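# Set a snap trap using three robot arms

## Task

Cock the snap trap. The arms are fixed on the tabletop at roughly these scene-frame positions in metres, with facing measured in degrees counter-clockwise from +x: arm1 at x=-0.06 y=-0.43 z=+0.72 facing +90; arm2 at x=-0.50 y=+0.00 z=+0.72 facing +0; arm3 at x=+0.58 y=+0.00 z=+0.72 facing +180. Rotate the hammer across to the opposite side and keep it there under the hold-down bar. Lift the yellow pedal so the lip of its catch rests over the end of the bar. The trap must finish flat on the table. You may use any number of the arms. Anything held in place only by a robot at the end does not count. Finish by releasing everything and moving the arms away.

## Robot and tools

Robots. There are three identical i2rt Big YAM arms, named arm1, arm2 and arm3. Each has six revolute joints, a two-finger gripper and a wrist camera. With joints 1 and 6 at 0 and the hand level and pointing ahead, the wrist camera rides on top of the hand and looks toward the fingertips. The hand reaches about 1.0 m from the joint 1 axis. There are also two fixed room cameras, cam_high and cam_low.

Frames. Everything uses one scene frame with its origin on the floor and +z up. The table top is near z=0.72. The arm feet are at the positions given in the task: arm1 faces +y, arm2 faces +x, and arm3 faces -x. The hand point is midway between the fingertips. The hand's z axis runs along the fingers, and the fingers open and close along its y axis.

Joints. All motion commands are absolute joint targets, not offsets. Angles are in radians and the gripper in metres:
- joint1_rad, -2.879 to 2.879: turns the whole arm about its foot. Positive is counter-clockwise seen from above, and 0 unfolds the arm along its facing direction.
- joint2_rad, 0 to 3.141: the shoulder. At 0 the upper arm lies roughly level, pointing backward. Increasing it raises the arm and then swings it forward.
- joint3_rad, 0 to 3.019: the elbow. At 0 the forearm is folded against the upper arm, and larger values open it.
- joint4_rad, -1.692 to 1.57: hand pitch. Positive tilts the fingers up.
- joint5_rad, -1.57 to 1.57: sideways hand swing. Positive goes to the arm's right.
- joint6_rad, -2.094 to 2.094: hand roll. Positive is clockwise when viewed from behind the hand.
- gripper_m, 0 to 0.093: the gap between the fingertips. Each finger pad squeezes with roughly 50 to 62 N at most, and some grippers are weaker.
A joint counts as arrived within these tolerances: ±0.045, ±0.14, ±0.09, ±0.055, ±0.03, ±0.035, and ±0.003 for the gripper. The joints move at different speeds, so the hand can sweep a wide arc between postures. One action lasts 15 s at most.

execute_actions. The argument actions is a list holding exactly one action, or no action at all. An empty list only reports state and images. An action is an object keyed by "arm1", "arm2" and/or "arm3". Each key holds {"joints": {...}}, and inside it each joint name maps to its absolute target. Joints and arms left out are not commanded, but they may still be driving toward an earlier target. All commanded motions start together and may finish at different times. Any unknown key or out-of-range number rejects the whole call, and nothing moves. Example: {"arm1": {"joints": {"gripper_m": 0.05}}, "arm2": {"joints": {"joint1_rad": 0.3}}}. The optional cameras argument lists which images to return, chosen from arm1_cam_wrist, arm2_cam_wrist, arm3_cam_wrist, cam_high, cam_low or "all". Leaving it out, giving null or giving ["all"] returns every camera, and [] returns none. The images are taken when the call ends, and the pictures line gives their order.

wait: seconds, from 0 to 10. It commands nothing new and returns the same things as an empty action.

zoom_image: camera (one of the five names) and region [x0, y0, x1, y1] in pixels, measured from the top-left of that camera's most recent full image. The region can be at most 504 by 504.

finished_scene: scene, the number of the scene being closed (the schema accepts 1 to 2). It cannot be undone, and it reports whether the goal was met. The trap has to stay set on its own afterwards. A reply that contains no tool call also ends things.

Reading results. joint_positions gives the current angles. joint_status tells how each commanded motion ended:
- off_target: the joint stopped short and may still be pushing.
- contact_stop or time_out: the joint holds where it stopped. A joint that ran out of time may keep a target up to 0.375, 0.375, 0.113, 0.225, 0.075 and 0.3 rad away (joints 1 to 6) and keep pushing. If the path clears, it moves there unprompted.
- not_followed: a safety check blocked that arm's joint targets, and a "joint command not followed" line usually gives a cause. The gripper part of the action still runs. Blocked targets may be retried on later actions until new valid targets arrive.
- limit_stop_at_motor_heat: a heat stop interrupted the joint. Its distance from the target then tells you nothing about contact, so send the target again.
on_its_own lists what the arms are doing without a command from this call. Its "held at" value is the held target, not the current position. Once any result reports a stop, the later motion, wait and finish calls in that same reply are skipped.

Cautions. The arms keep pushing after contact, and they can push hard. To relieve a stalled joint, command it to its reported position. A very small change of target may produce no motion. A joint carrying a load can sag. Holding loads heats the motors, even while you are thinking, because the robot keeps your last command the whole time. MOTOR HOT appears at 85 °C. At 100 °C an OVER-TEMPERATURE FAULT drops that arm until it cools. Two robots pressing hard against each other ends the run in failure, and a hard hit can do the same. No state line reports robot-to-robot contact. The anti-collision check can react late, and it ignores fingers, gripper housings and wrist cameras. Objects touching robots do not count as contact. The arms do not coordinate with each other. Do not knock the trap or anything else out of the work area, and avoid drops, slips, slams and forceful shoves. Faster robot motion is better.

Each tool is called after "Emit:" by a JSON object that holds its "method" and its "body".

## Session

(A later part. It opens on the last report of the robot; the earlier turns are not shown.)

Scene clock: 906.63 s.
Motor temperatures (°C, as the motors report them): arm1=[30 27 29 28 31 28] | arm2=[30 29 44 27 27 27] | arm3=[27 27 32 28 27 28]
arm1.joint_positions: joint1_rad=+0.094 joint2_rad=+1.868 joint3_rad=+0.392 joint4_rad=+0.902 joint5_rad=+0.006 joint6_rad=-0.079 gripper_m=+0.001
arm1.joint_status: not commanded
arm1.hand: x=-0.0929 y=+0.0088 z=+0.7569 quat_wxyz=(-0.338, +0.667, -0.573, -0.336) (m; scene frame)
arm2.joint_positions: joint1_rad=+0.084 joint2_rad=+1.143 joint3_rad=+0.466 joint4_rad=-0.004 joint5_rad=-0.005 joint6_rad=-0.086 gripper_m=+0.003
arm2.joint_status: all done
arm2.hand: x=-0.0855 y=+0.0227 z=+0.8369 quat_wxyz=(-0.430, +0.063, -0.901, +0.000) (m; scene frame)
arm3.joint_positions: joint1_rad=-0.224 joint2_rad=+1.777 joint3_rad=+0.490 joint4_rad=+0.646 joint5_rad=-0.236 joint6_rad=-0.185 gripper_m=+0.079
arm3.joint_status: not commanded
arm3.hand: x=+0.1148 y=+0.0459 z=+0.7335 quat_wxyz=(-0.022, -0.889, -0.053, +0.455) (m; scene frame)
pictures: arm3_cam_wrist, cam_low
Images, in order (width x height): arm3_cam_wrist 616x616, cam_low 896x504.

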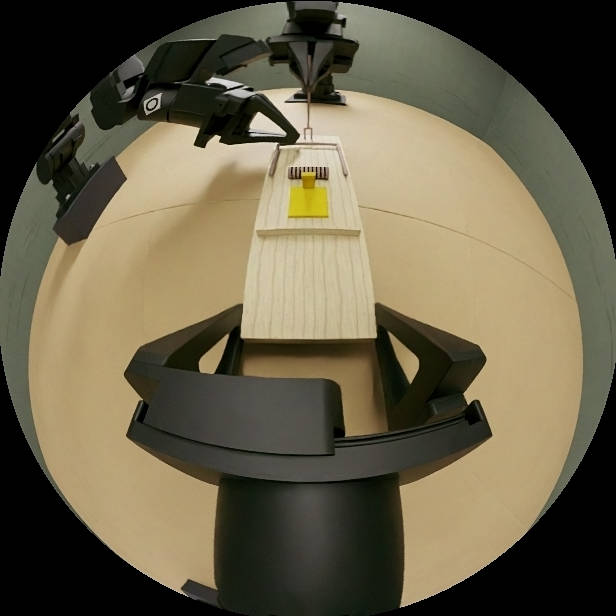

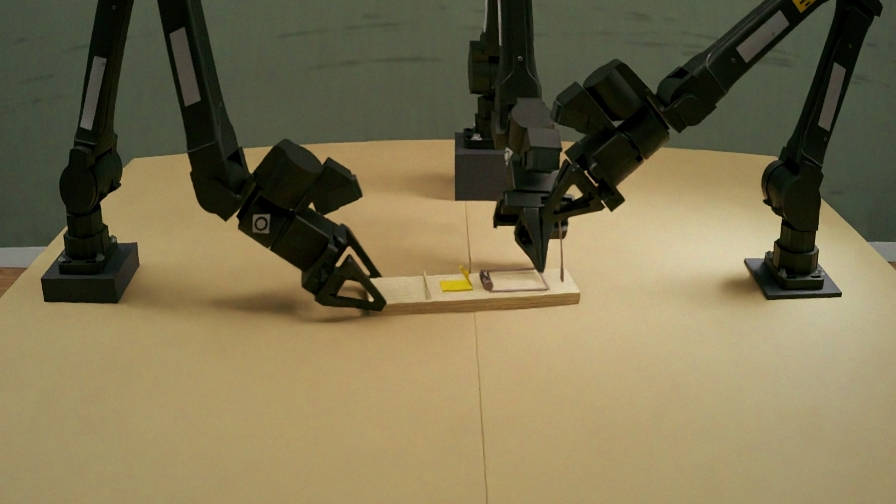

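Emit:
{"method": "execute_actions", "body": {"actions": [{"arm2":{"joints":{"joint2_rad":1.148,"joint3_rad":0.482,"joint4_rad":0.003}},"arm3":{"joints":{"joint2_rad":1.78,"joint3_rad":0.50,"joint4_rad":0.655,"gripper_m":0.093}}}], "cameras": ["cam_low"]}}

Emit:
{"method": "execute_actions", "body": {"actions": [{"arm3":{"joints":{"joint2_rad":1.735,"joint3_rad":0.78,"joint4_rad":0.545}}}], "cameras": ["cam_low","arm3_cam_wrist"]}}

Scene clock: 995.73 s.
Motor temperatures (°C, as the motors report them): arm1=[30 27 28 28 30 28] | arm2=[30 29 46 28 27 27] | arm3=[27 27 32 28 26 28]
arm1.joint_positions: joint1_rad=+0.094 joint2_rad=+1.868 joint3_rad=+0.392 joint4_rad=+0.902 joint5_rad=+0.006 joint6_rad=-0.079 gripper_m=+0.001
arm1.joint_status: not commanded
arm1.hand: x=-0.0929 y=+0.0088 z=+0.7569 quat_wxyz=(-0.338, +0.667, -0.573, -0.336) (m; scene frame)
arm2.joint_positions: joint1_rad=+0.084 joint2_rad=+1.143 joint3_rad=+0.466 joint4_rad=-0.004 joint5_rad=-0.005 joint6_rad=-0.086 gripper_m=+0.003
arm2.joint_status: all done
arm2.hand: x=-0.0855 y=+0.0226 z=+0.8369 quat_wxyz=(-0.430, +0.063, -0.901, +0.000) (m; scene frame)
arm3.joint_positions: joint1_rad=-0.224 joint2_rad=+1.778 joint3_rad=+0.489 joint4_rad=+0.648 joint5_rad=-0.236 joint6_rad=-0.189 gripper_m=+0.093
arm3.joint_status: all done
arm3.hand: x=+0.1149 y=+0.0458 z=+0.7334 quat_wxyz=(-0.021, -0.889, -0.055, +0.455) (m; scene frame)
pictures: cam_low
Images, in order (width x height): cam_low 896x504.

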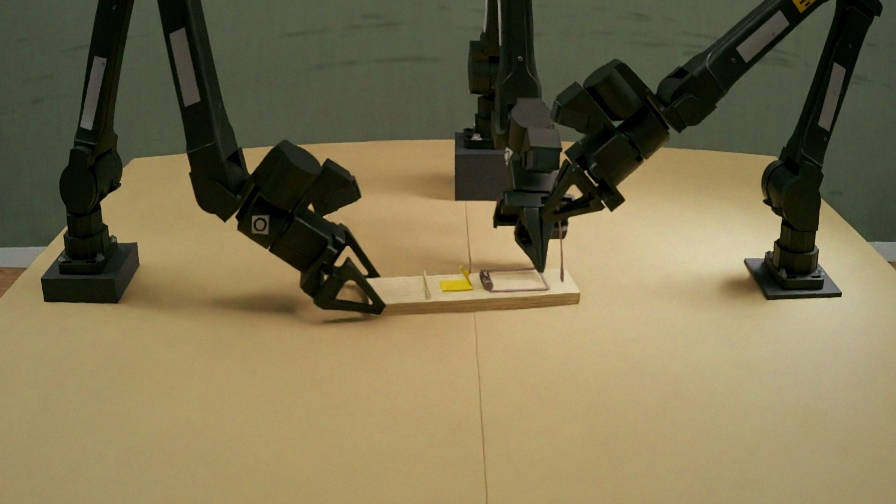

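Scene clock: 996.70 s.
Motor temperatures (°C, as the motors report them): arm1=[30 27 28 28 30 28] | arm2=[30 29 45 28 27 27] | arm3=[27 27 32 28 26 28]
arm1.joint_positions: joint1_rad=+0.094 joint2_rad=+1.868 joint3_rad=+0.392 joint4_rad=+0.902 joint5_rad=+0.006 joint6_rad=-0.079 gripper_m=+0.001
arm1.joint_status: not commanded
arm1.hand: x=-0.0929 y=+0.0088 z=+0.7569 quat_wxyz=(-0.338, +0.667, -0.573, -0.336) (m; scene frame)
arm2.joint_positions: joint1_rad=+0.084 joint2_rad=+1.143 joint3_rad=+0.466 joint4_rad=-0.004 joint5_rad=-0.005 joint6_rad=-0.086 gripper_m=+0.003
arm2.joint_status: not commanded
arm2.hand: x=-0.0855 y=+0.0226 z=+0.8369 quat_wxyz=(-0.430, +0.063, -0.901, +0.000) (m; scene frame)
arm3.joint_positions: joint1_rad=-0.224 joint2_rad=+1.747 joint3_rad=+0.765 joint4_rad=+0.555 joint5_rad=-0.236 joint6_rad=-0.189 gripper_m=+0.093
arm3.joint_status: all done
arm3.hand: x=-0.0046 y=+0.0680 z=+0.8308 quat_wxyz=(+0.002, -0.836, -0.066, +0.545) (m; scene frame)
pictures: arm3_cam_wrist, cam_low
Images, in order (width x height): arm3_cam_wrist 616x616, cam_low 896x504.

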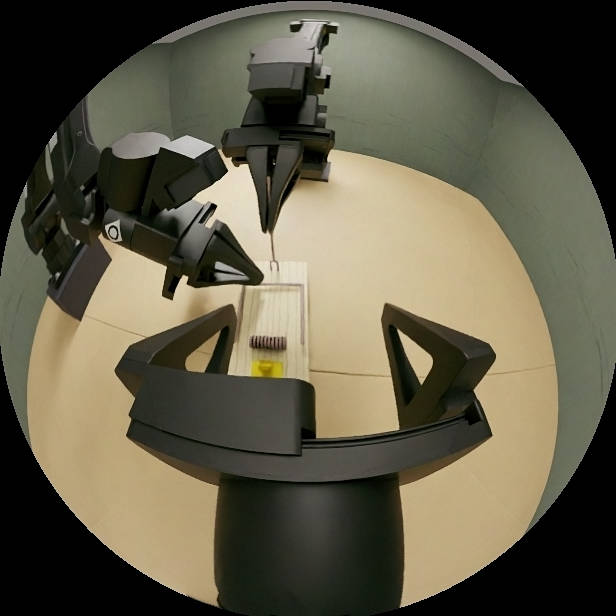

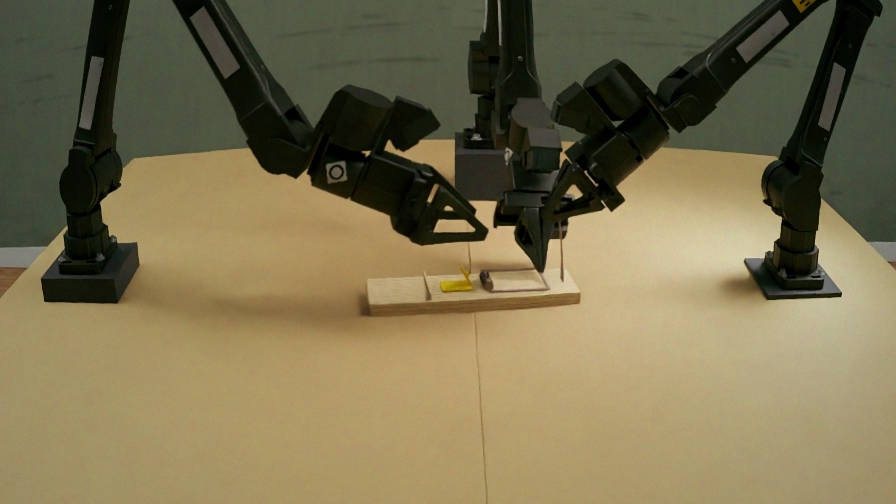

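Emit:
{"method": "execute_actions", "body": {"actions": [{"arm3":{"joints":{"joint1_rad":-0.133,"joint2_rad":1.843,"joint3_rad":0.962,"joint4_rad":0.337,"gripper_m":0.0}}}], "cameras": ["cam_low","arm3_cam_wrist"]}}

Emit:
{"method": "zoom_image", "body": {"camera": "cam_low", "region": [420, 80, 650, 310]}}

Scene clock: 1004.70 s.
Motor temperatures (°C, as the motors report them): arm1=[30 27 28 28 30 28] | arm2=[30 29 44 28 27 27] | arm3=[27 28 33 28 26 28]
arm1.joint_positions: joint1_rad=+0.094 joint2_rad=+1.868 joint3_rad=+0.392 joint4_rad=+0.902 joint5_rad=+0.006 joint6_rad=-0.079 gripper_m=+0.001
arm1.joint_status: not commanded
arm1.hand: x=-0.0929 y=+0.0088 z=+0.7569 quat_wxyz=(-0.338, +0.667, -0.573, -0.336) (m; scene frame)
arm2.joint_positions: joint1_rad=+0.084 joint2_rad=+1.143 joint3_rad=+0.466 joint4_rad=-0.004 joint5_rad=-0.005 joint6_rad=-0.086 gripper_m=+0.003
arm2.joint_status: not commanded
arm2.hand: x=-0.0855 y=+0.0226 z=+0.8369 quat_wxyz=(-0.430, +0.063, -0.901, +0.000) (m; scene frame)
arm3.joint_positions: joint1_rad=-0.132 joint2_rad=+1.836 joint3_rad=+0.929 joint4_rad=+0.347 joint5_rad=-0.234 joint6_rad=-0.190 gripper_m=+0.001
arm3.joint_status: all done
arm3.hand: x=-0.0477 y=+0.0176 z=+0.8059 quat_wxyz=(-0.034, -0.866, -0.099, +0.489) (m; scene frame)
pictures: arm3_cam_wrist, cam_low
Images, in order (width x height): arm3_cam_wrist 616x616, cam_low 896x504.

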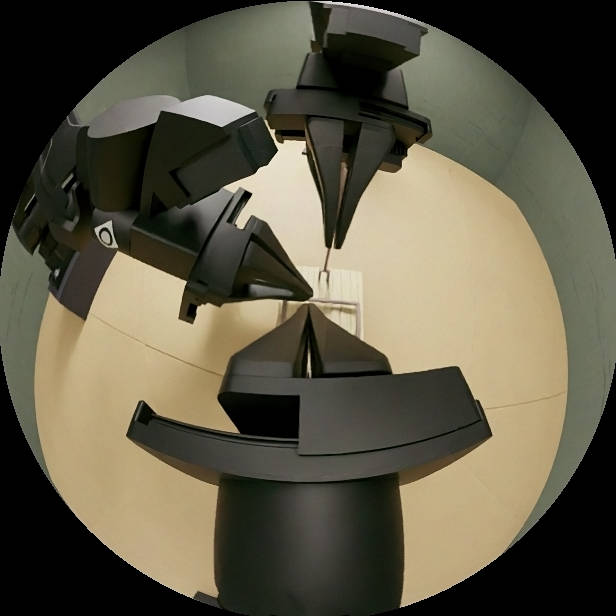

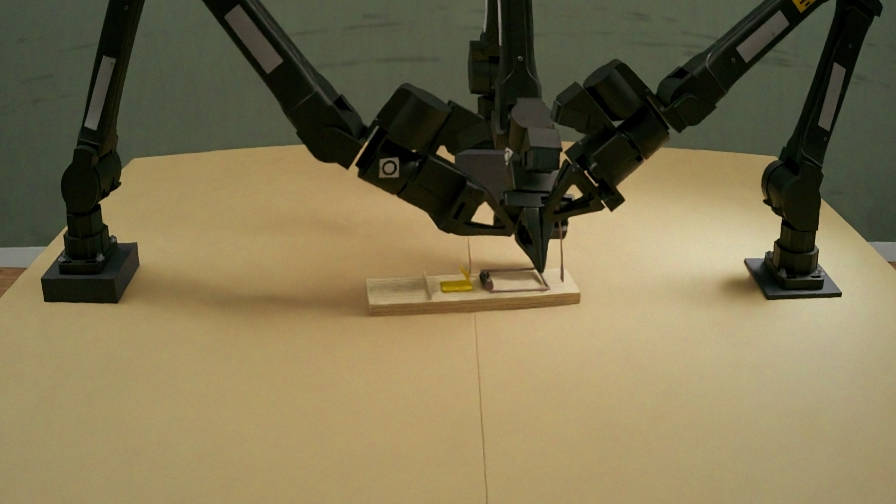

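Region (420, 80, 650, 310) of cam_low's 896x504 image, scaled by 2.191, with more detail than that image has.

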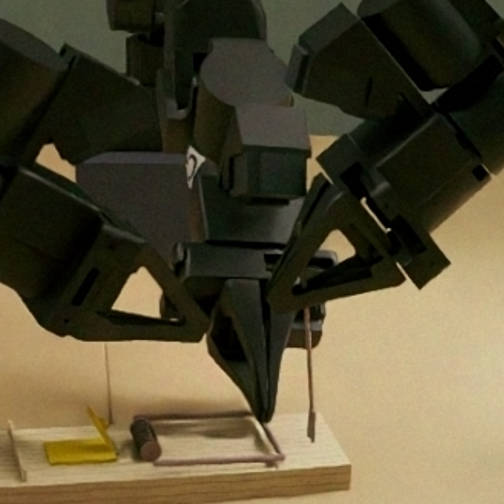

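Emit:
{"method": "execute_actions", "body": {"actions": [{"arm3":{"joints":{"joint1_rad":-0.156,"joint3_rad":0.975}}}], "cameras": ["arm3_cam_wrist"]}}

Scene clock: 1010.57 s.
Motor temperatures (°C, as the motors report them): arm1=[30 27 28 28 30 28] | arm2=[30 29 44 27 27 27] | arm3=[27 28 33 28 26 28]
arm1.joint_positions: joint1_rad=+0.094 joint2_rad=+1.868 joint3_rad=+0.392 joint4_rad=+0.902 joint5_rad=+0.006 joint6_rad=-0.079 gripper_m=+0.001
arm1.joint_status: not commanded
arm1.hand: x=-0.0929 y=+0.0088 z=+0.7569 quat_wxyz=(-0.338, +0.667, -0.573, -0.336) (m; scene frame)
arm2.joint_positions: joint1_rad=+0.084 joint2_rad=+1.143 joint3_rad=+0.466 joint4_rad=-0.004 joint5_rad=-0.005 joint6_rad=-0.086 gripper_m=+0.003
arm2.joint_status: not commanded
arm2.hand: x=-0.0855 y=+0.0226 z=+0.8369 quat_wxyz=(-0.430, +0.063, -0.901, +0.000) (m; scene frame)
arm3.joint_positions: joint1_rad=-0.143 joint2_rad=+1.836 joint3_rad=+0.937 joint4_rad=+0.347 joint5_rad=-0.234 joint6_rad=-0.190 gripper_m=+0.001
arm3.joint_status: all done
arm3.hand: x=-0.0509 y=+0.0252 z=+0.8094 quat_wxyz=(-0.031, -0.865, -0.095, +0.492) (m; scene frame)
pictures: arm3_cam_wrist
Images, in order (width x height): arm3_cam_wrist 616x616.

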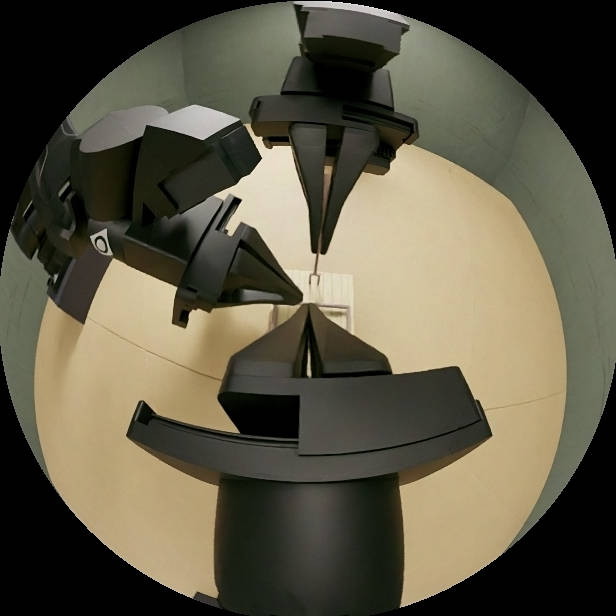

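Emit:
{"method": "execute_actions", "body": {"actions": [{"arm2":{"joints":{"gripper_m":0.009}}}], "cameras": ["arm3_cam_wrist","cam_low"]}}

Emit:
{"method": "zoom_image", "body": {"camera": "cam_low", "region": [420, 80, 650, 310]}}

Scene clock: 1014.00 s.
Motor temperatures (°C, as the motors report them): arm1=[30 27 28 28 30 28] | arm2=[30 29 44 27 27 27] | arm3=[27 28 34 28 26 28]
arm1.joint_positions: joint1_rad=+0.094 joint2_rad=+1.868 joint3_rad=+0.392 joint4_rad=+0.902 joint5_rad=+0.006 joint6_rad=-0.079 gripper_m=+0.001
arm1.joint_status: not commanded
arm1.hand: x=-0.0929 y=+0.0088 z=+0.7569 quat_wxyz=(-0.338, +0.667, -0.573, -0.336) (m; scene frame)
arm2.joint_positions: joint1_rad=+0.084 joint2_rad=+1.143 joint3_rad=+0.466 joint4_rad=-0.004 joint5_rad=-0.004 joint6_rad=-0.086 gripper_m=+0.009
arm2.joint_status: all done
arm2.hand: x=-0.0855 y=+0.0224 z=+0.8369 quat_wxyz=(-0.430, +0.063, -0.901, +0.001) (m; scene frame)
arm3.joint_positions: joint1_rad=-0.143 joint2_rad=+1.836 joint3_rad=+0.937 joint4_rad=+0.347 joint5_rad=-0.234 joint6_rad=-0.190 gripper_m=+0.001
arm3.joint_status: not commanded
arm3.hand: x=-0.0508 y=+0.0251 z=+0.8093 quat_wxyz=(-0.031, -0.865, -0.095, +0.492) (m; scene frame)
pictures: arm3_cam_wrist, cam_low
Images, in order (width x height): arm3_cam_wrist 616x616, cam_low 896x504.

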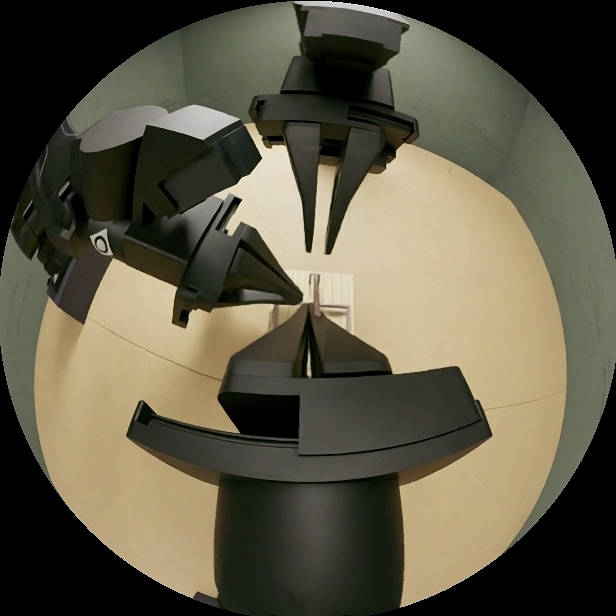

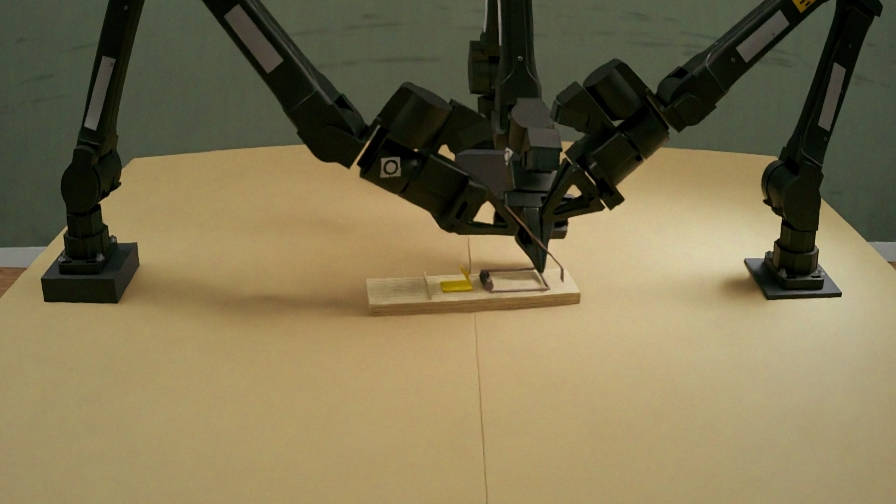

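Region (420, 80, 650, 310) of cam_low's 896x504 image, scaled by 2.191, with more detail than that image has.

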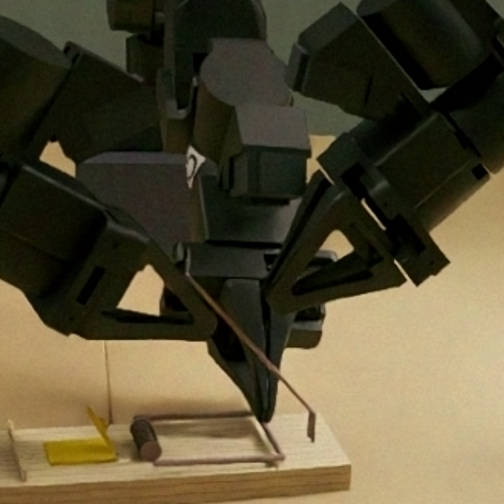

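Emit:
{"method": "execute_actions", "body": {"actions": [{"arm2":{"joints":{"joint2_rad":0.85,"joint3_rad":0.28,"joint4_rad":-0.08}},"arm3":{"joints":{"joint1_rad":-0.176,"joint2_rad":1.805,"joint3_rad":0.868,"joint4_rad":0.268}}}], "cameras": ["arm3_cam_wrist","cam_low"]}}

Emit:
{"method": "zoom_image", "body": {"camera": "cam_low", "region": [400, 180, 600, 310]}}

Scene clock: 1078.40 s.
Motor temperatures (°C, as the motors report them): arm1=[30 27 28 28 30 28] | arm2=[30 29 43 27 27 27] | arm3=[27 29 37 28 26 28]
arm1.joint_positions: joint1_rad=+0.094 joint2_rad=+1.868 joint3_rad=+0.392 joint4_rad=+0.902 joint5_rad=+0.006 joint6_rad=-0.079 gripper_m=+0.001
arm1.joint_status: not commanded
arm1.hand: x=-0.0929 y=+0.0088 z=+0.7569 quat_wxyz=(-0.338, +0.667, -0.573, -0.336) (m; scene frame)
arm2.joint_positions: joint1_rad=+0.084 joint2_rad=+0.853 joint3_rad=+0.274 joint4_rad=-0.076 joint5_rad=-0.004 joint6_rad=-0.086 gripper_m=+0.009
arm2.joint_status: all done
arm2.hand: x=-0.1618 y=+0.0182 z=+0.8295 quat_wxyz=(-0.442, +0.063, -0.895, +0.001) (m; scene frame)
arm3.joint_positions: joint1_rad=-0.166 joint2_rad=+1.824 joint3_rad=+0.860 joint4_rad=+0.277 joint5_rad=-0.234 joint6_rad=-0.190 gripper_m=+0.001
arm3.joint_status: all done
arm3.hand: x=-0.0070 y=+0.0339 z=+0.7701 quat_wxyz=(-0.038, -0.897, -0.079, +0.434) (m; scene frame)
pictures: arm3_cam_wrist, cam_low
Images, in order (width x height): arm3_cam_wrist 616x616, cam_low 896x504.

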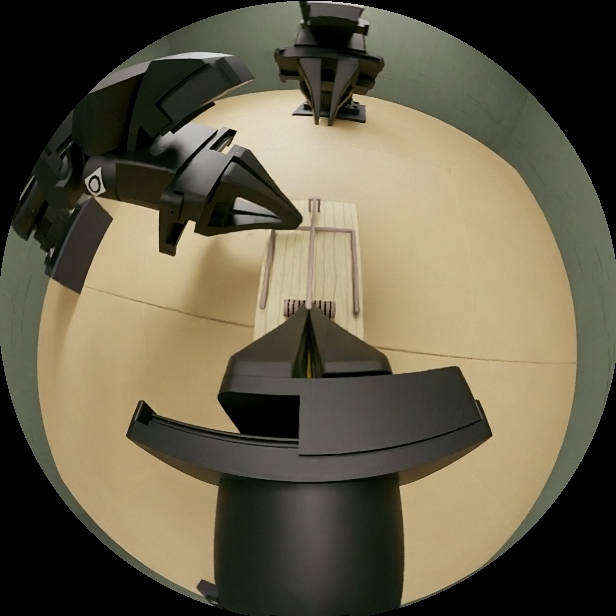

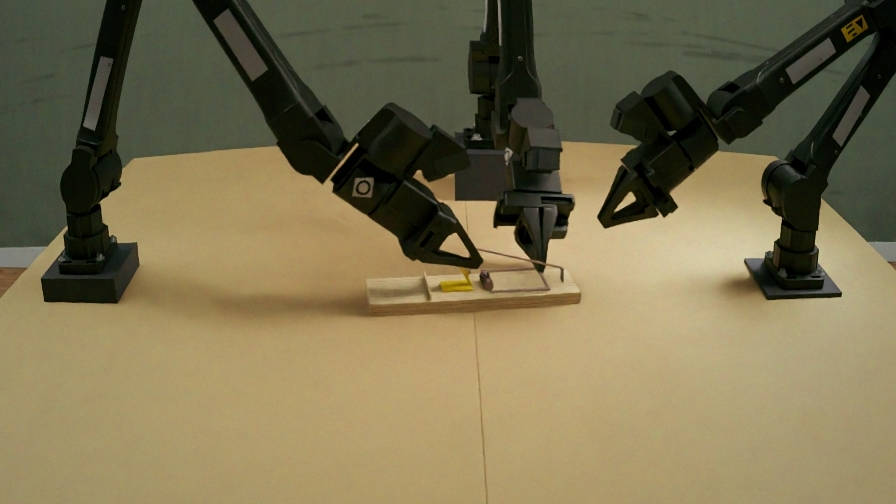

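Region (400, 180, 600, 310) of cam_low's 896x504 image, scaled by 2.520, with more detail than that image has; it fills the top 328 rows of this view, and the rest is white.

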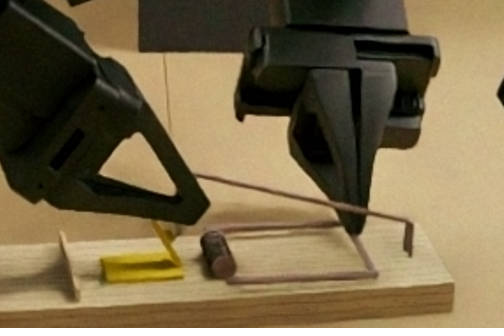

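Emit:
{"method": "execute_actions", "body": {"actions": [{"arm2":{"joints":{"joint2_rad":0.6,"joint4_rad":-0.32}},"arm3":{"joints":{"joint2_rad":1.68,"joint3_rad":0.817,"joint4_rad":0.078,"joint5_rad":-0.165}}}], "cameras": ["arm3_cam_wrist","cam_low"]}}

Emit:
{"method": "zoom_image", "body": {"camera": "cam_low", "region": [400, 180, 600, 310]}}

Scene clock: 1098.13 s.
Motor temperatures (°C, as the motors report them): arm1=[30 27 28 28 29 28] | arm2=[30 29 43 27 27 27] | arm3=[27 30 35 28 26 28]
arm1.joint_positions: joint1_rad=+0.094 joint2_rad=+1.868 joint3_rad=+0.392 joint4_rad=+0.902 joint5_rad=+0.006 joint6_rad=-0.079 gripper_m=+0.001
arm1.joint_status: not commanded
arm1.hand: x=-0.0929 y=+0.0088 z=+0.7569 quat_wxyz=(-0.338, +0.667, -0.573, -0.336) (m; scene frame)
arm2.joint_positions: joint1_rad=+0.084 joint2_rad=+0.603 joint3_rad=+0.274 joint4_rad=-0.310 joint5_rad=-0.004 joint6_rad=-0.086 gripper_m=+0.009
arm2.joint_status: all done
arm2.hand: x=-0.1931 y=+0.0162 z=+0.8593 quat_wxyz=(-0.450, +0.062, -0.891, +0.001) (m; scene frame)
arm3.joint_positions: joint1_rad=-0.166 joint2_rad=+1.689 joint3_rad=+0.812 joint4_rad=+0.088 joint5_rad=-0.170 joint6_rad=-0.190 gripper_m=+0.001
arm3.joint_status: all done
arm3.hand: x=+0.0310 y=+0.0402 z=+0.7888 quat_wxyz=(-0.018, -0.921, -0.062, +0.385) (m; scene frame)
pictures: arm3_cam_wrist, cam_low
Images, in order (width x height): arm3_cam_wrist 616x616, cam_low 896x504.

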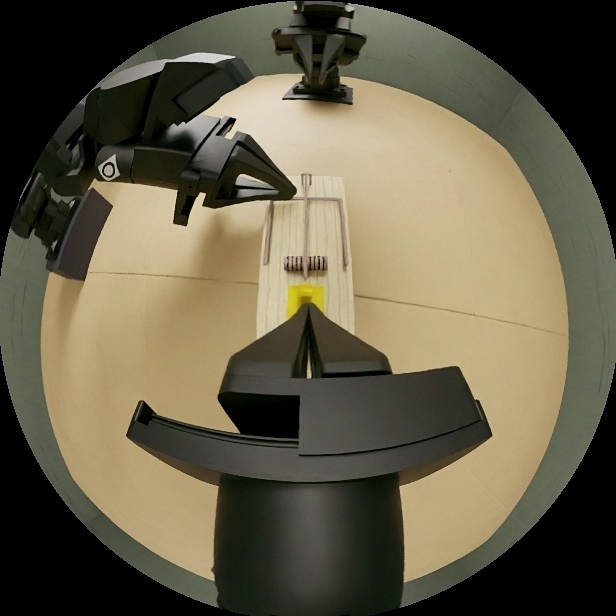

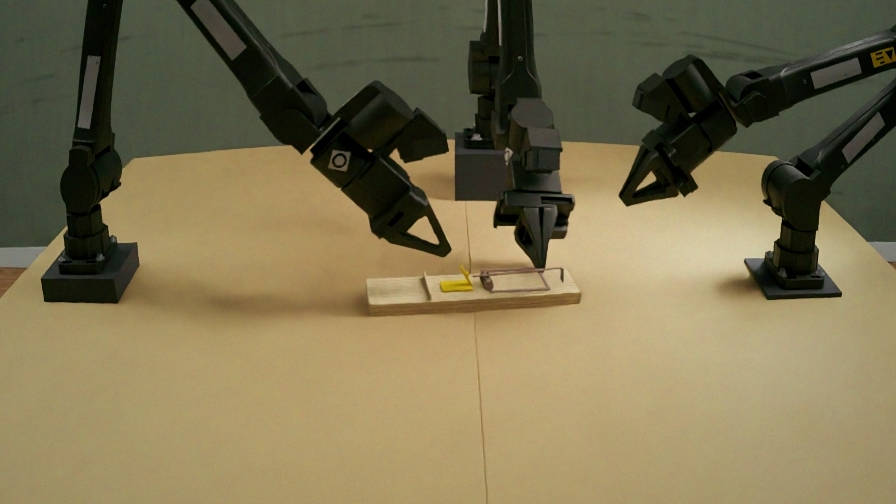

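Region (400, 180, 600, 310) of cam_low's 896x504 image, scaled by 2.520, with more detail than that image has; it fills the top 328 rows of this view, and the rest is white.

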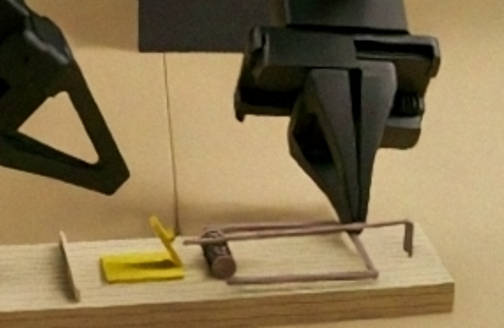

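Emit:
{"method": "zoom_image", "body": {"camera": "cam_low", "region": [430, 240, 510, 300]}}

Region (430, 240, 510, 300) of cam_low's 896x504 image, scaled by 6.300, with more detail than that image has; it fills the top 378 rows of this view, and the rest is white.

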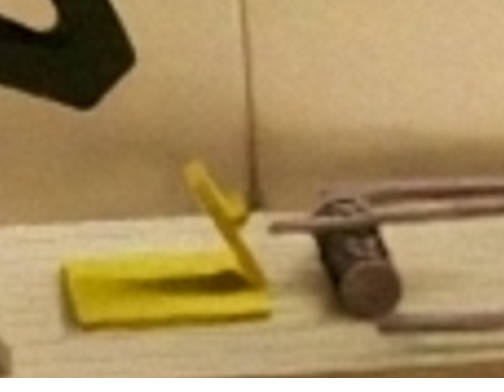

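Emit:
{"method": "execute_actions", "body": {"actions": [{"arm2":{"joints":{"joint2_rad":0.45,"joint4_rad":-0.45}},"arm3":{"joints":{"joint1_rad":-0.153,"joint2_rad":1.769,"joint4_rad":0.168}}}], "cameras": ["arm3_cam_wrist","cam_low"]}}

Emit:
{"method": "zoom_image", "body": {"camera": "cam_low", "region": [430, 240, 510, 300]}}

Scene clock: 1116.47 s.
Motor temperatures (°C, as the motors report them): arm1=[30 27 28 28 29 28] | arm2=[30 29 43 27 27 27] | arm3=[27 30 35 28 26 28]
arm1.joint_positions: joint1_rad=+0.094 joint2_rad=+1.868 joint3_rad=+0.392 joint4_rad=+0.902 joint5_rad=+0.006 joint6_rad=-0.079 gripper_m=+0.001
arm1.joint_status: not commanded
arm1.hand: x=-0.0929 y=+0.0088 z=+0.7569 quat_wxyz=(-0.338, +0.667, -0.573, -0.336) (m; scene frame)
arm2.joint_positions: joint1_rad=+0.084 joint2_rad=+0.454 joint3_rad=+0.274 joint4_rad=-0.440 joint5_rad=-0.004 joint6_rad=-0.086 gripper_m=+0.009
arm2.joint_status: all done
arm2.hand: x=-0.2131 y=+0.0151 z=+0.8744 quat_wxyz=(-0.458, +0.062, -0.887, +0.001) (m; scene frame)
arm3.joint_positions: joint1_rad=-0.166 joint2_rad=+1.763 joint3_rad=+0.812 joint4_rad=+0.147 joint5_rad=-0.169 joint6_rad=-0.190 gripper_m=+0.001
arm3.joint_status: all done
arm3.hand: x=+0.0292 y=+0.0405 z=+0.7599 quat_wxyz=(-0.019, -0.924, -0.062, +0.378) (m; scene frame)
pictures: arm3_cam_wrist, cam_low
Images, in order (width x height): arm3_cam_wrist 616x616, cam_low 896x504.

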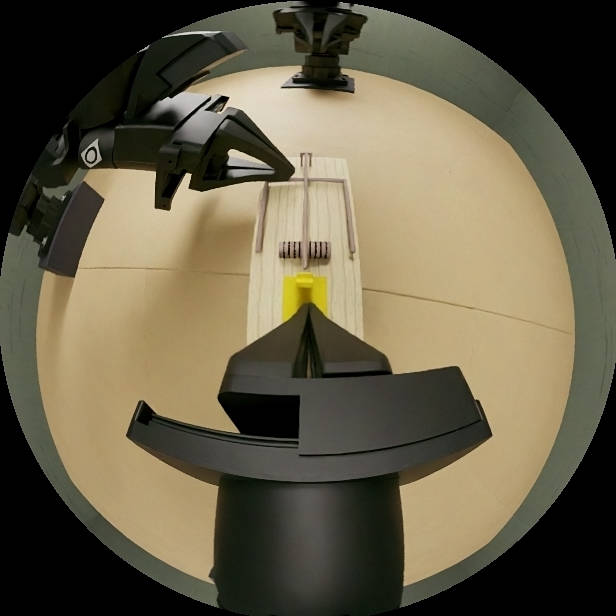

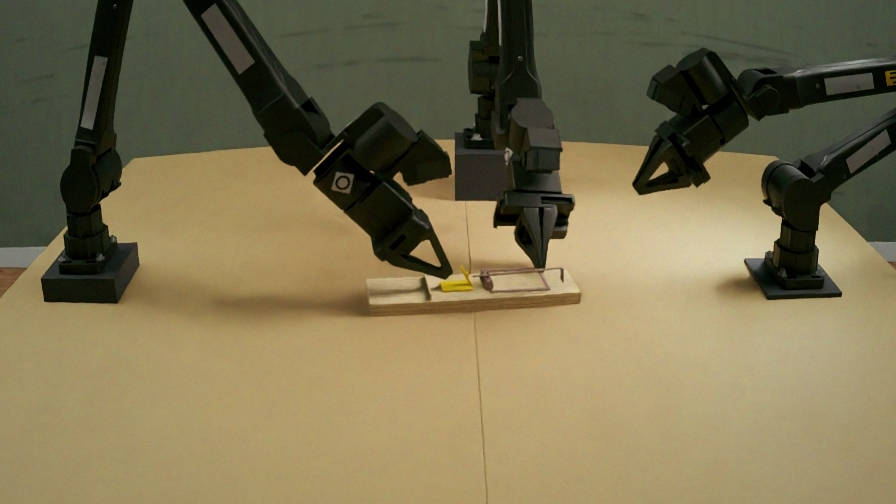

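Region (430, 240, 510, 300) of cam_low's 896x504 image, scaled by 6.300, with more detail than that image has; it fills the top 378 rows of this view, and the rest is white.

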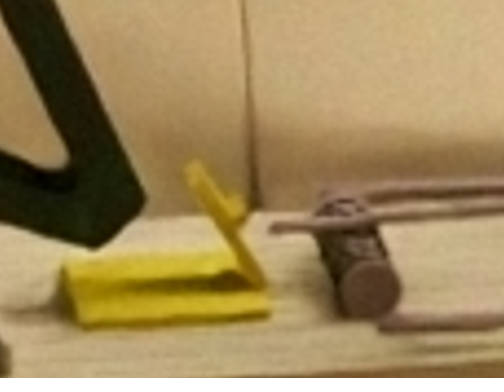

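Emit:
{"method": "execute_actions", "body": {"actions": [{"arm3":{"joints":{"joint1_rad":-0.14,"joint2_rad":1.801,"joint3_rad":0.894}}}], "cameras": ["arm3_cam_wrist","cam_low"]}}

Emit:
{"method": "zoom_image", "body": {"camera": "cam_low", "region": [430, 240, 510, 300]}}

Scene clock: 1138.23 s.
Motor temperatures (°C, as the motors report them): arm1=[30 27 28 28 29 28] | arm2=[30 28 44 27 27 27] | arm3=[27 30 35 28 26 28]
arm1.joint_positions: joint1_rad=+0.094 joint2_rad=+1.868 joint3_rad=+0.392 joint4_rad=+0.902 joint5_rad=+0.006 joint6_rad=-0.079 gripper_m=+0.001
arm1.joint_status: not commanded
arm1.hand: x=-0.0929 y=+0.0088 z=+0.7569 quat_wxyz=(-0.338, +0.667, -0.573, -0.336) (m; scene frame)
arm2.joint_positions: joint1_rad=+0.084 joint2_rad=+0.454 joint3_rad=+0.274 joint4_rad=-0.440 joint5_rad=-0.004 joint6_rad=-0.086 gripper_m=+0.009
arm2.joint_status: not commanded
arm2.hand: x=-0.2131 y=+0.0149 z=+0.8744 quat_wxyz=(-0.458, +0.062, -0.887, +0.001) (m; scene frame)
arm3.joint_positions: joint1_rad=-0.153 joint2_rad=+1.787 joint3_rad=+0.862 joint4_rad=+0.149 joint5_rad=-0.169 joint6_rad=-0.190 gripper_m=+0.001
arm3.joint_status: all done
arm3.hand: x=+0.0076 y=+0.0360 z=+0.7666 quat_wxyz=(-0.019, -0.918, -0.068, +0.390) (m; scene frame)
pictures: arm3_cam_wrist, cam_low
Images, in order (width x height): arm3_cam_wrist 616x616, cam_low 896x504.

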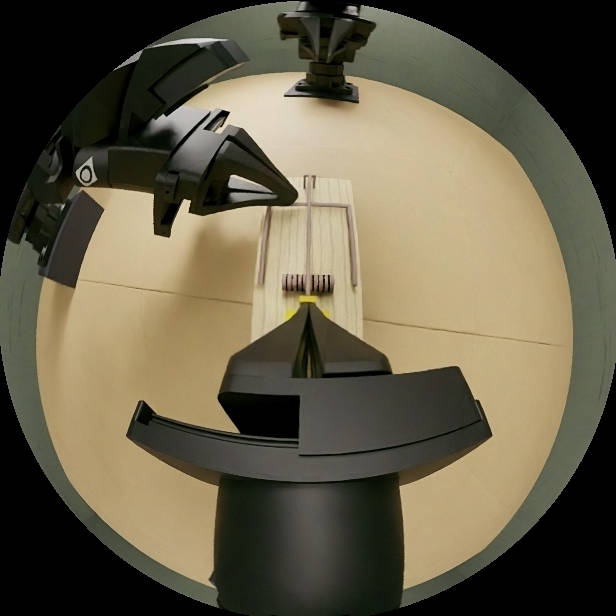

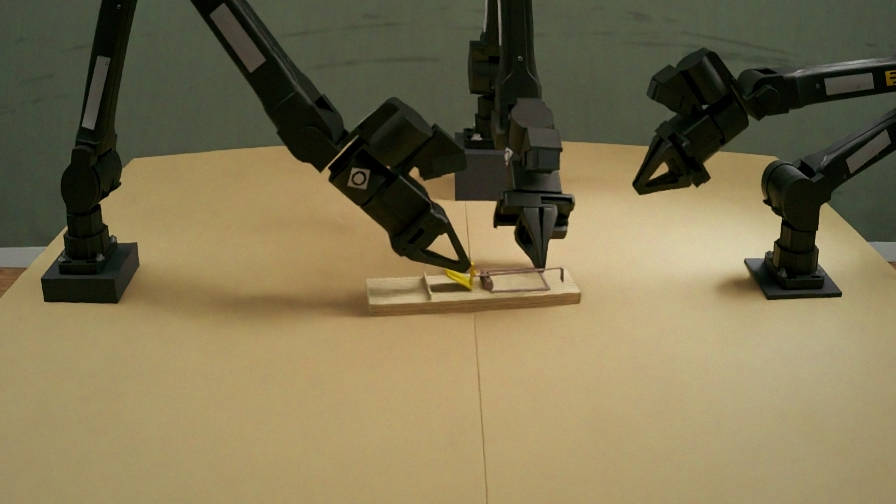

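Region (430, 240, 510, 300) of cam_low's 896x504 image, scaled by 6.300, with more detail than that image has; it fills the top 378 rows of this view, and the rest is white.

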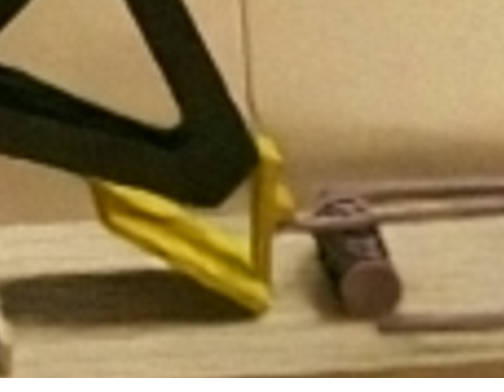

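Emit:
{"method": "execute_actions", "body": {"actions": []}}

Scene clock: 1154.83 s.
Motor temperatures (°C, as the motors report them): arm1=[30 27 28 28 29 28] | arm2=[30 28 44 27 27 27] | arm3=[27 30 36 28 26 28]
arm1.joint_positions: joint1_rad=+0.094 joint2_rad=+1.868 joint3_rad=+0.392 joint4_rad=+0.902 joint5_rad=+0.006 joint6_rad=-0.079 gripper_m=+0.001
arm1.joint_status: not commanded
arm1.hand: x=-0.0929 y=+0.0088 z=+0.7569 quat_wxyz=(-0.338, +0.667, -0.573, -0.336) (m; scene frame)
arm2.joint_positions: joint1_rad=+0.084 joint2_rad=+0.454 joint3_rad=+0.274 joint4_rad=-0.440 joint5_rad=-0.004 joint6_rad=-0.086 gripper_m=+0.009
arm2.joint_status: not commanded
arm2.hand: x=-0.2131 y=+0.0149 z=+0.8744 quat_wxyz=(-0.458, +0.062, -0.887, +0.001) (m; scene frame)
arm3.joint_positions: joint1_rad=-0.153 joint2_rad=+1.787 joint3_rad=+0.862 joint4_rad=+0.149 joint5_rad=-0.169 joint6_rad=-0.190 gripper_m=+0.001
arm3.joint_status: all done
arm3.hand: x=+0.0076 y=+0.0360 z=+0.7666 quat_wxyz=(-0.019, -0.918, -0.068, +0.390) (m; scene frame)
pictures: arm1_cam_wrist, arm2_cam_wrist, arm3_cam_wrist, cam_high, cam_low
Images, in order (width x height): arm1_cam_wrist 616x616, arm2_cam_wrist 616x616, arm3_cam_wrist 616x616, cam_high 896x504, cam_low 896x504.

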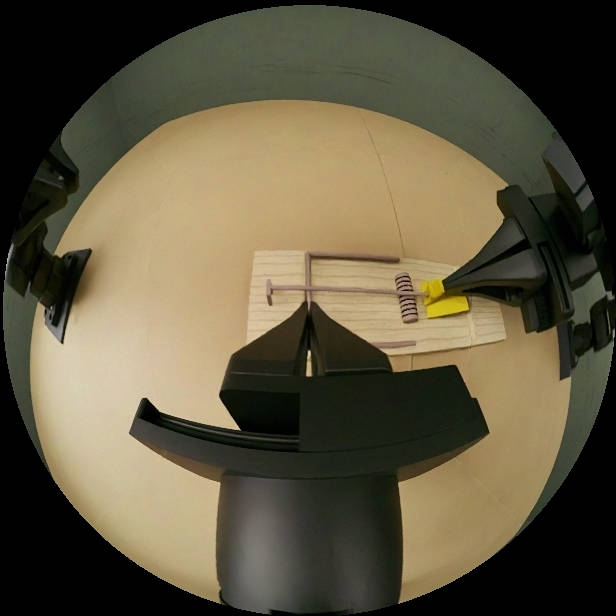

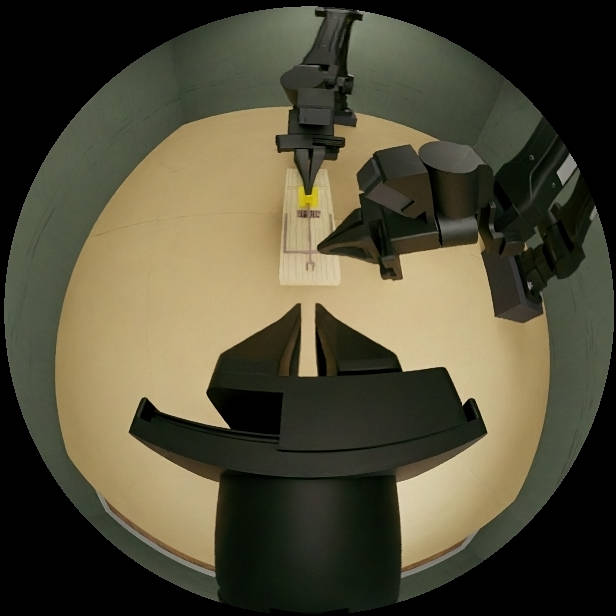

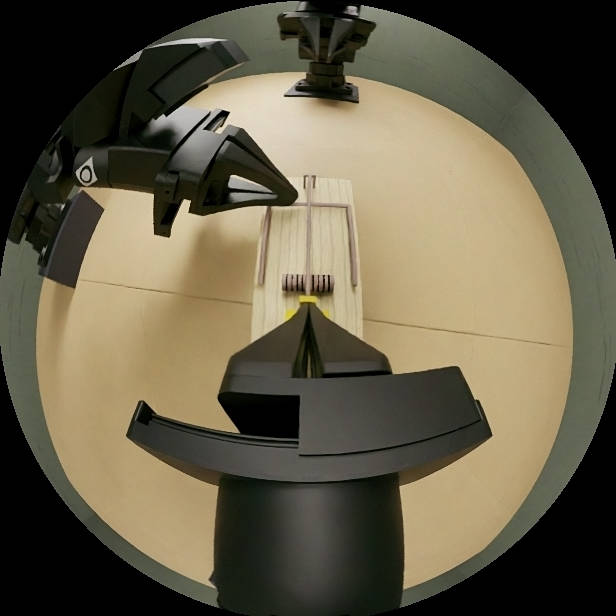

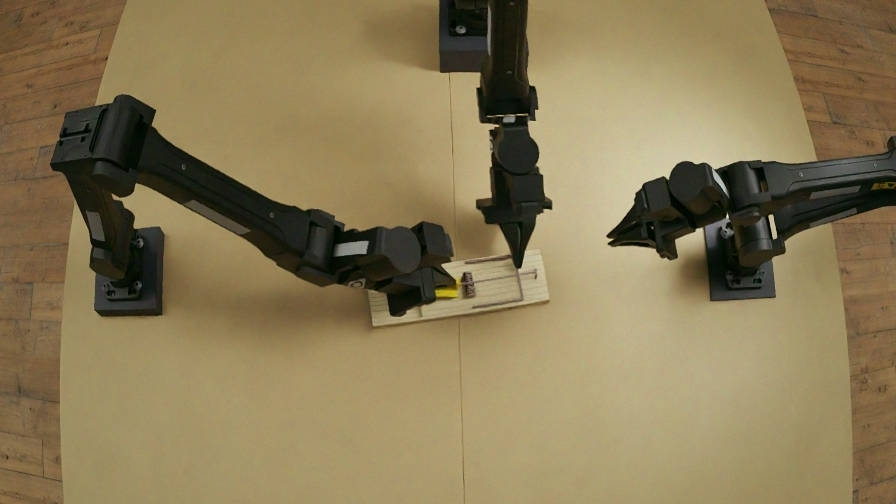

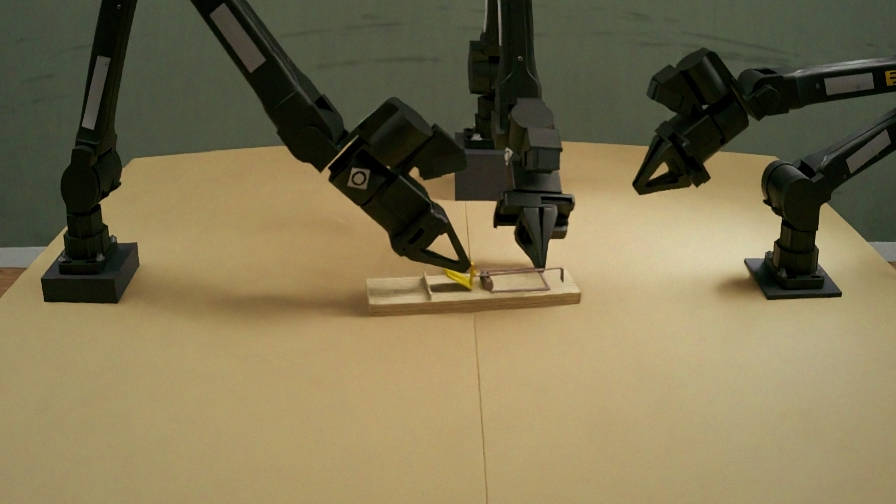

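Emit:
{"method": "execute_actions", "body": {"actions": [{"arm1":{"joints":{"joint2_rad":1.89}}}], "cameras": ["cam_low","arm1_cam_wrist"]}}

Emit:
{"method": "zoom_image", "body": {"camera": "cam_low", "region": [420,220,600,320]}}

Scene clock: 1159.07 s.
Motor temperatures (°C, as the motors report them): arm1=[30 27 28 28 29 28] | arm2=[30 28 44 27 27 27] | arm3=[27 30 36 28 26 28]
arm1.joint_positions: joint1_rad=+0.094 joint2_rad=+1.847 joint3_rad=+0.388 joint4_rad=+0.900 joint5_rad=+0.006 joint6_rad=-0.078 gripper_m=+0.001
arm1.joint_status: all done
arm1.hand: x=-0.0931 y=+0.0102 z=+0.7643 quat_wxyz=(-0.342, +0.664, -0.571, -0.341) (m; scene frame)
arm2.joint_positions: joint1_rad=+0.084 joint2_rad=+0.454 joint3_rad=+0.274 joint4_rad=-0.440 joint5_rad=-0.004 joint6_rad=-0.086 gripper_m=+0.009
arm2.joint_status: not commanded
arm2.hand: x=-0.2131 y=+0.0149 z=+0.8744 quat_wxyz=(-0.458, +0.062, -0.887, +0.001) (m; scene frame)
arm3.joint_positions: joint1_rad=-0.153 joint2_rad=+1.787 joint3_rad=+0.862 joint4_rad=+0.149 joint5_rad=-0.168 joint6_rad=-0.190 gripper_m=+0.001
arm3.joint_status: not commanded
arm3.hand: x=+0.0076 y=+0.0361 z=+0.7666 quat_wxyz=(-0.019, -0.918, -0.068, +0.390) (m; scene frame)
pictures: arm1_cam_wrist, cam_low
Images, in order (width x height): arm1_cam_wrist 616x616, cam_low 896x504.

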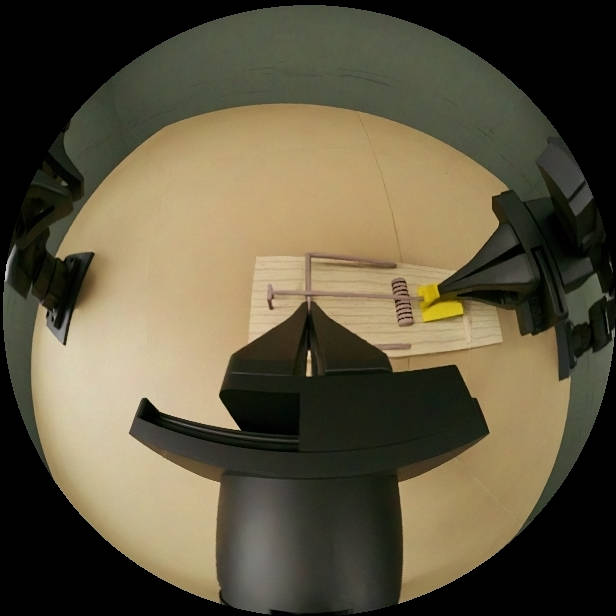

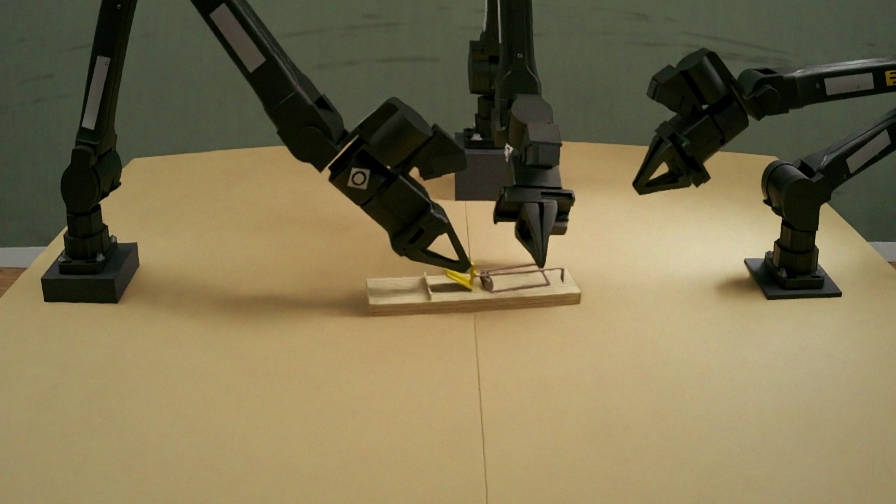

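Region (420, 220, 600, 320) of cam_low's 896x504 image, scaled by 2.800, with more detail than that image has.

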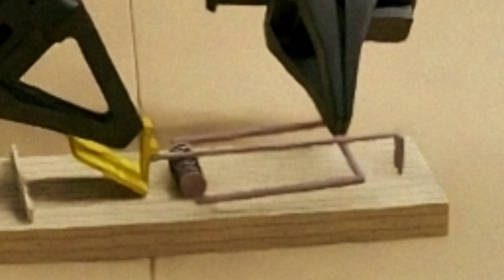

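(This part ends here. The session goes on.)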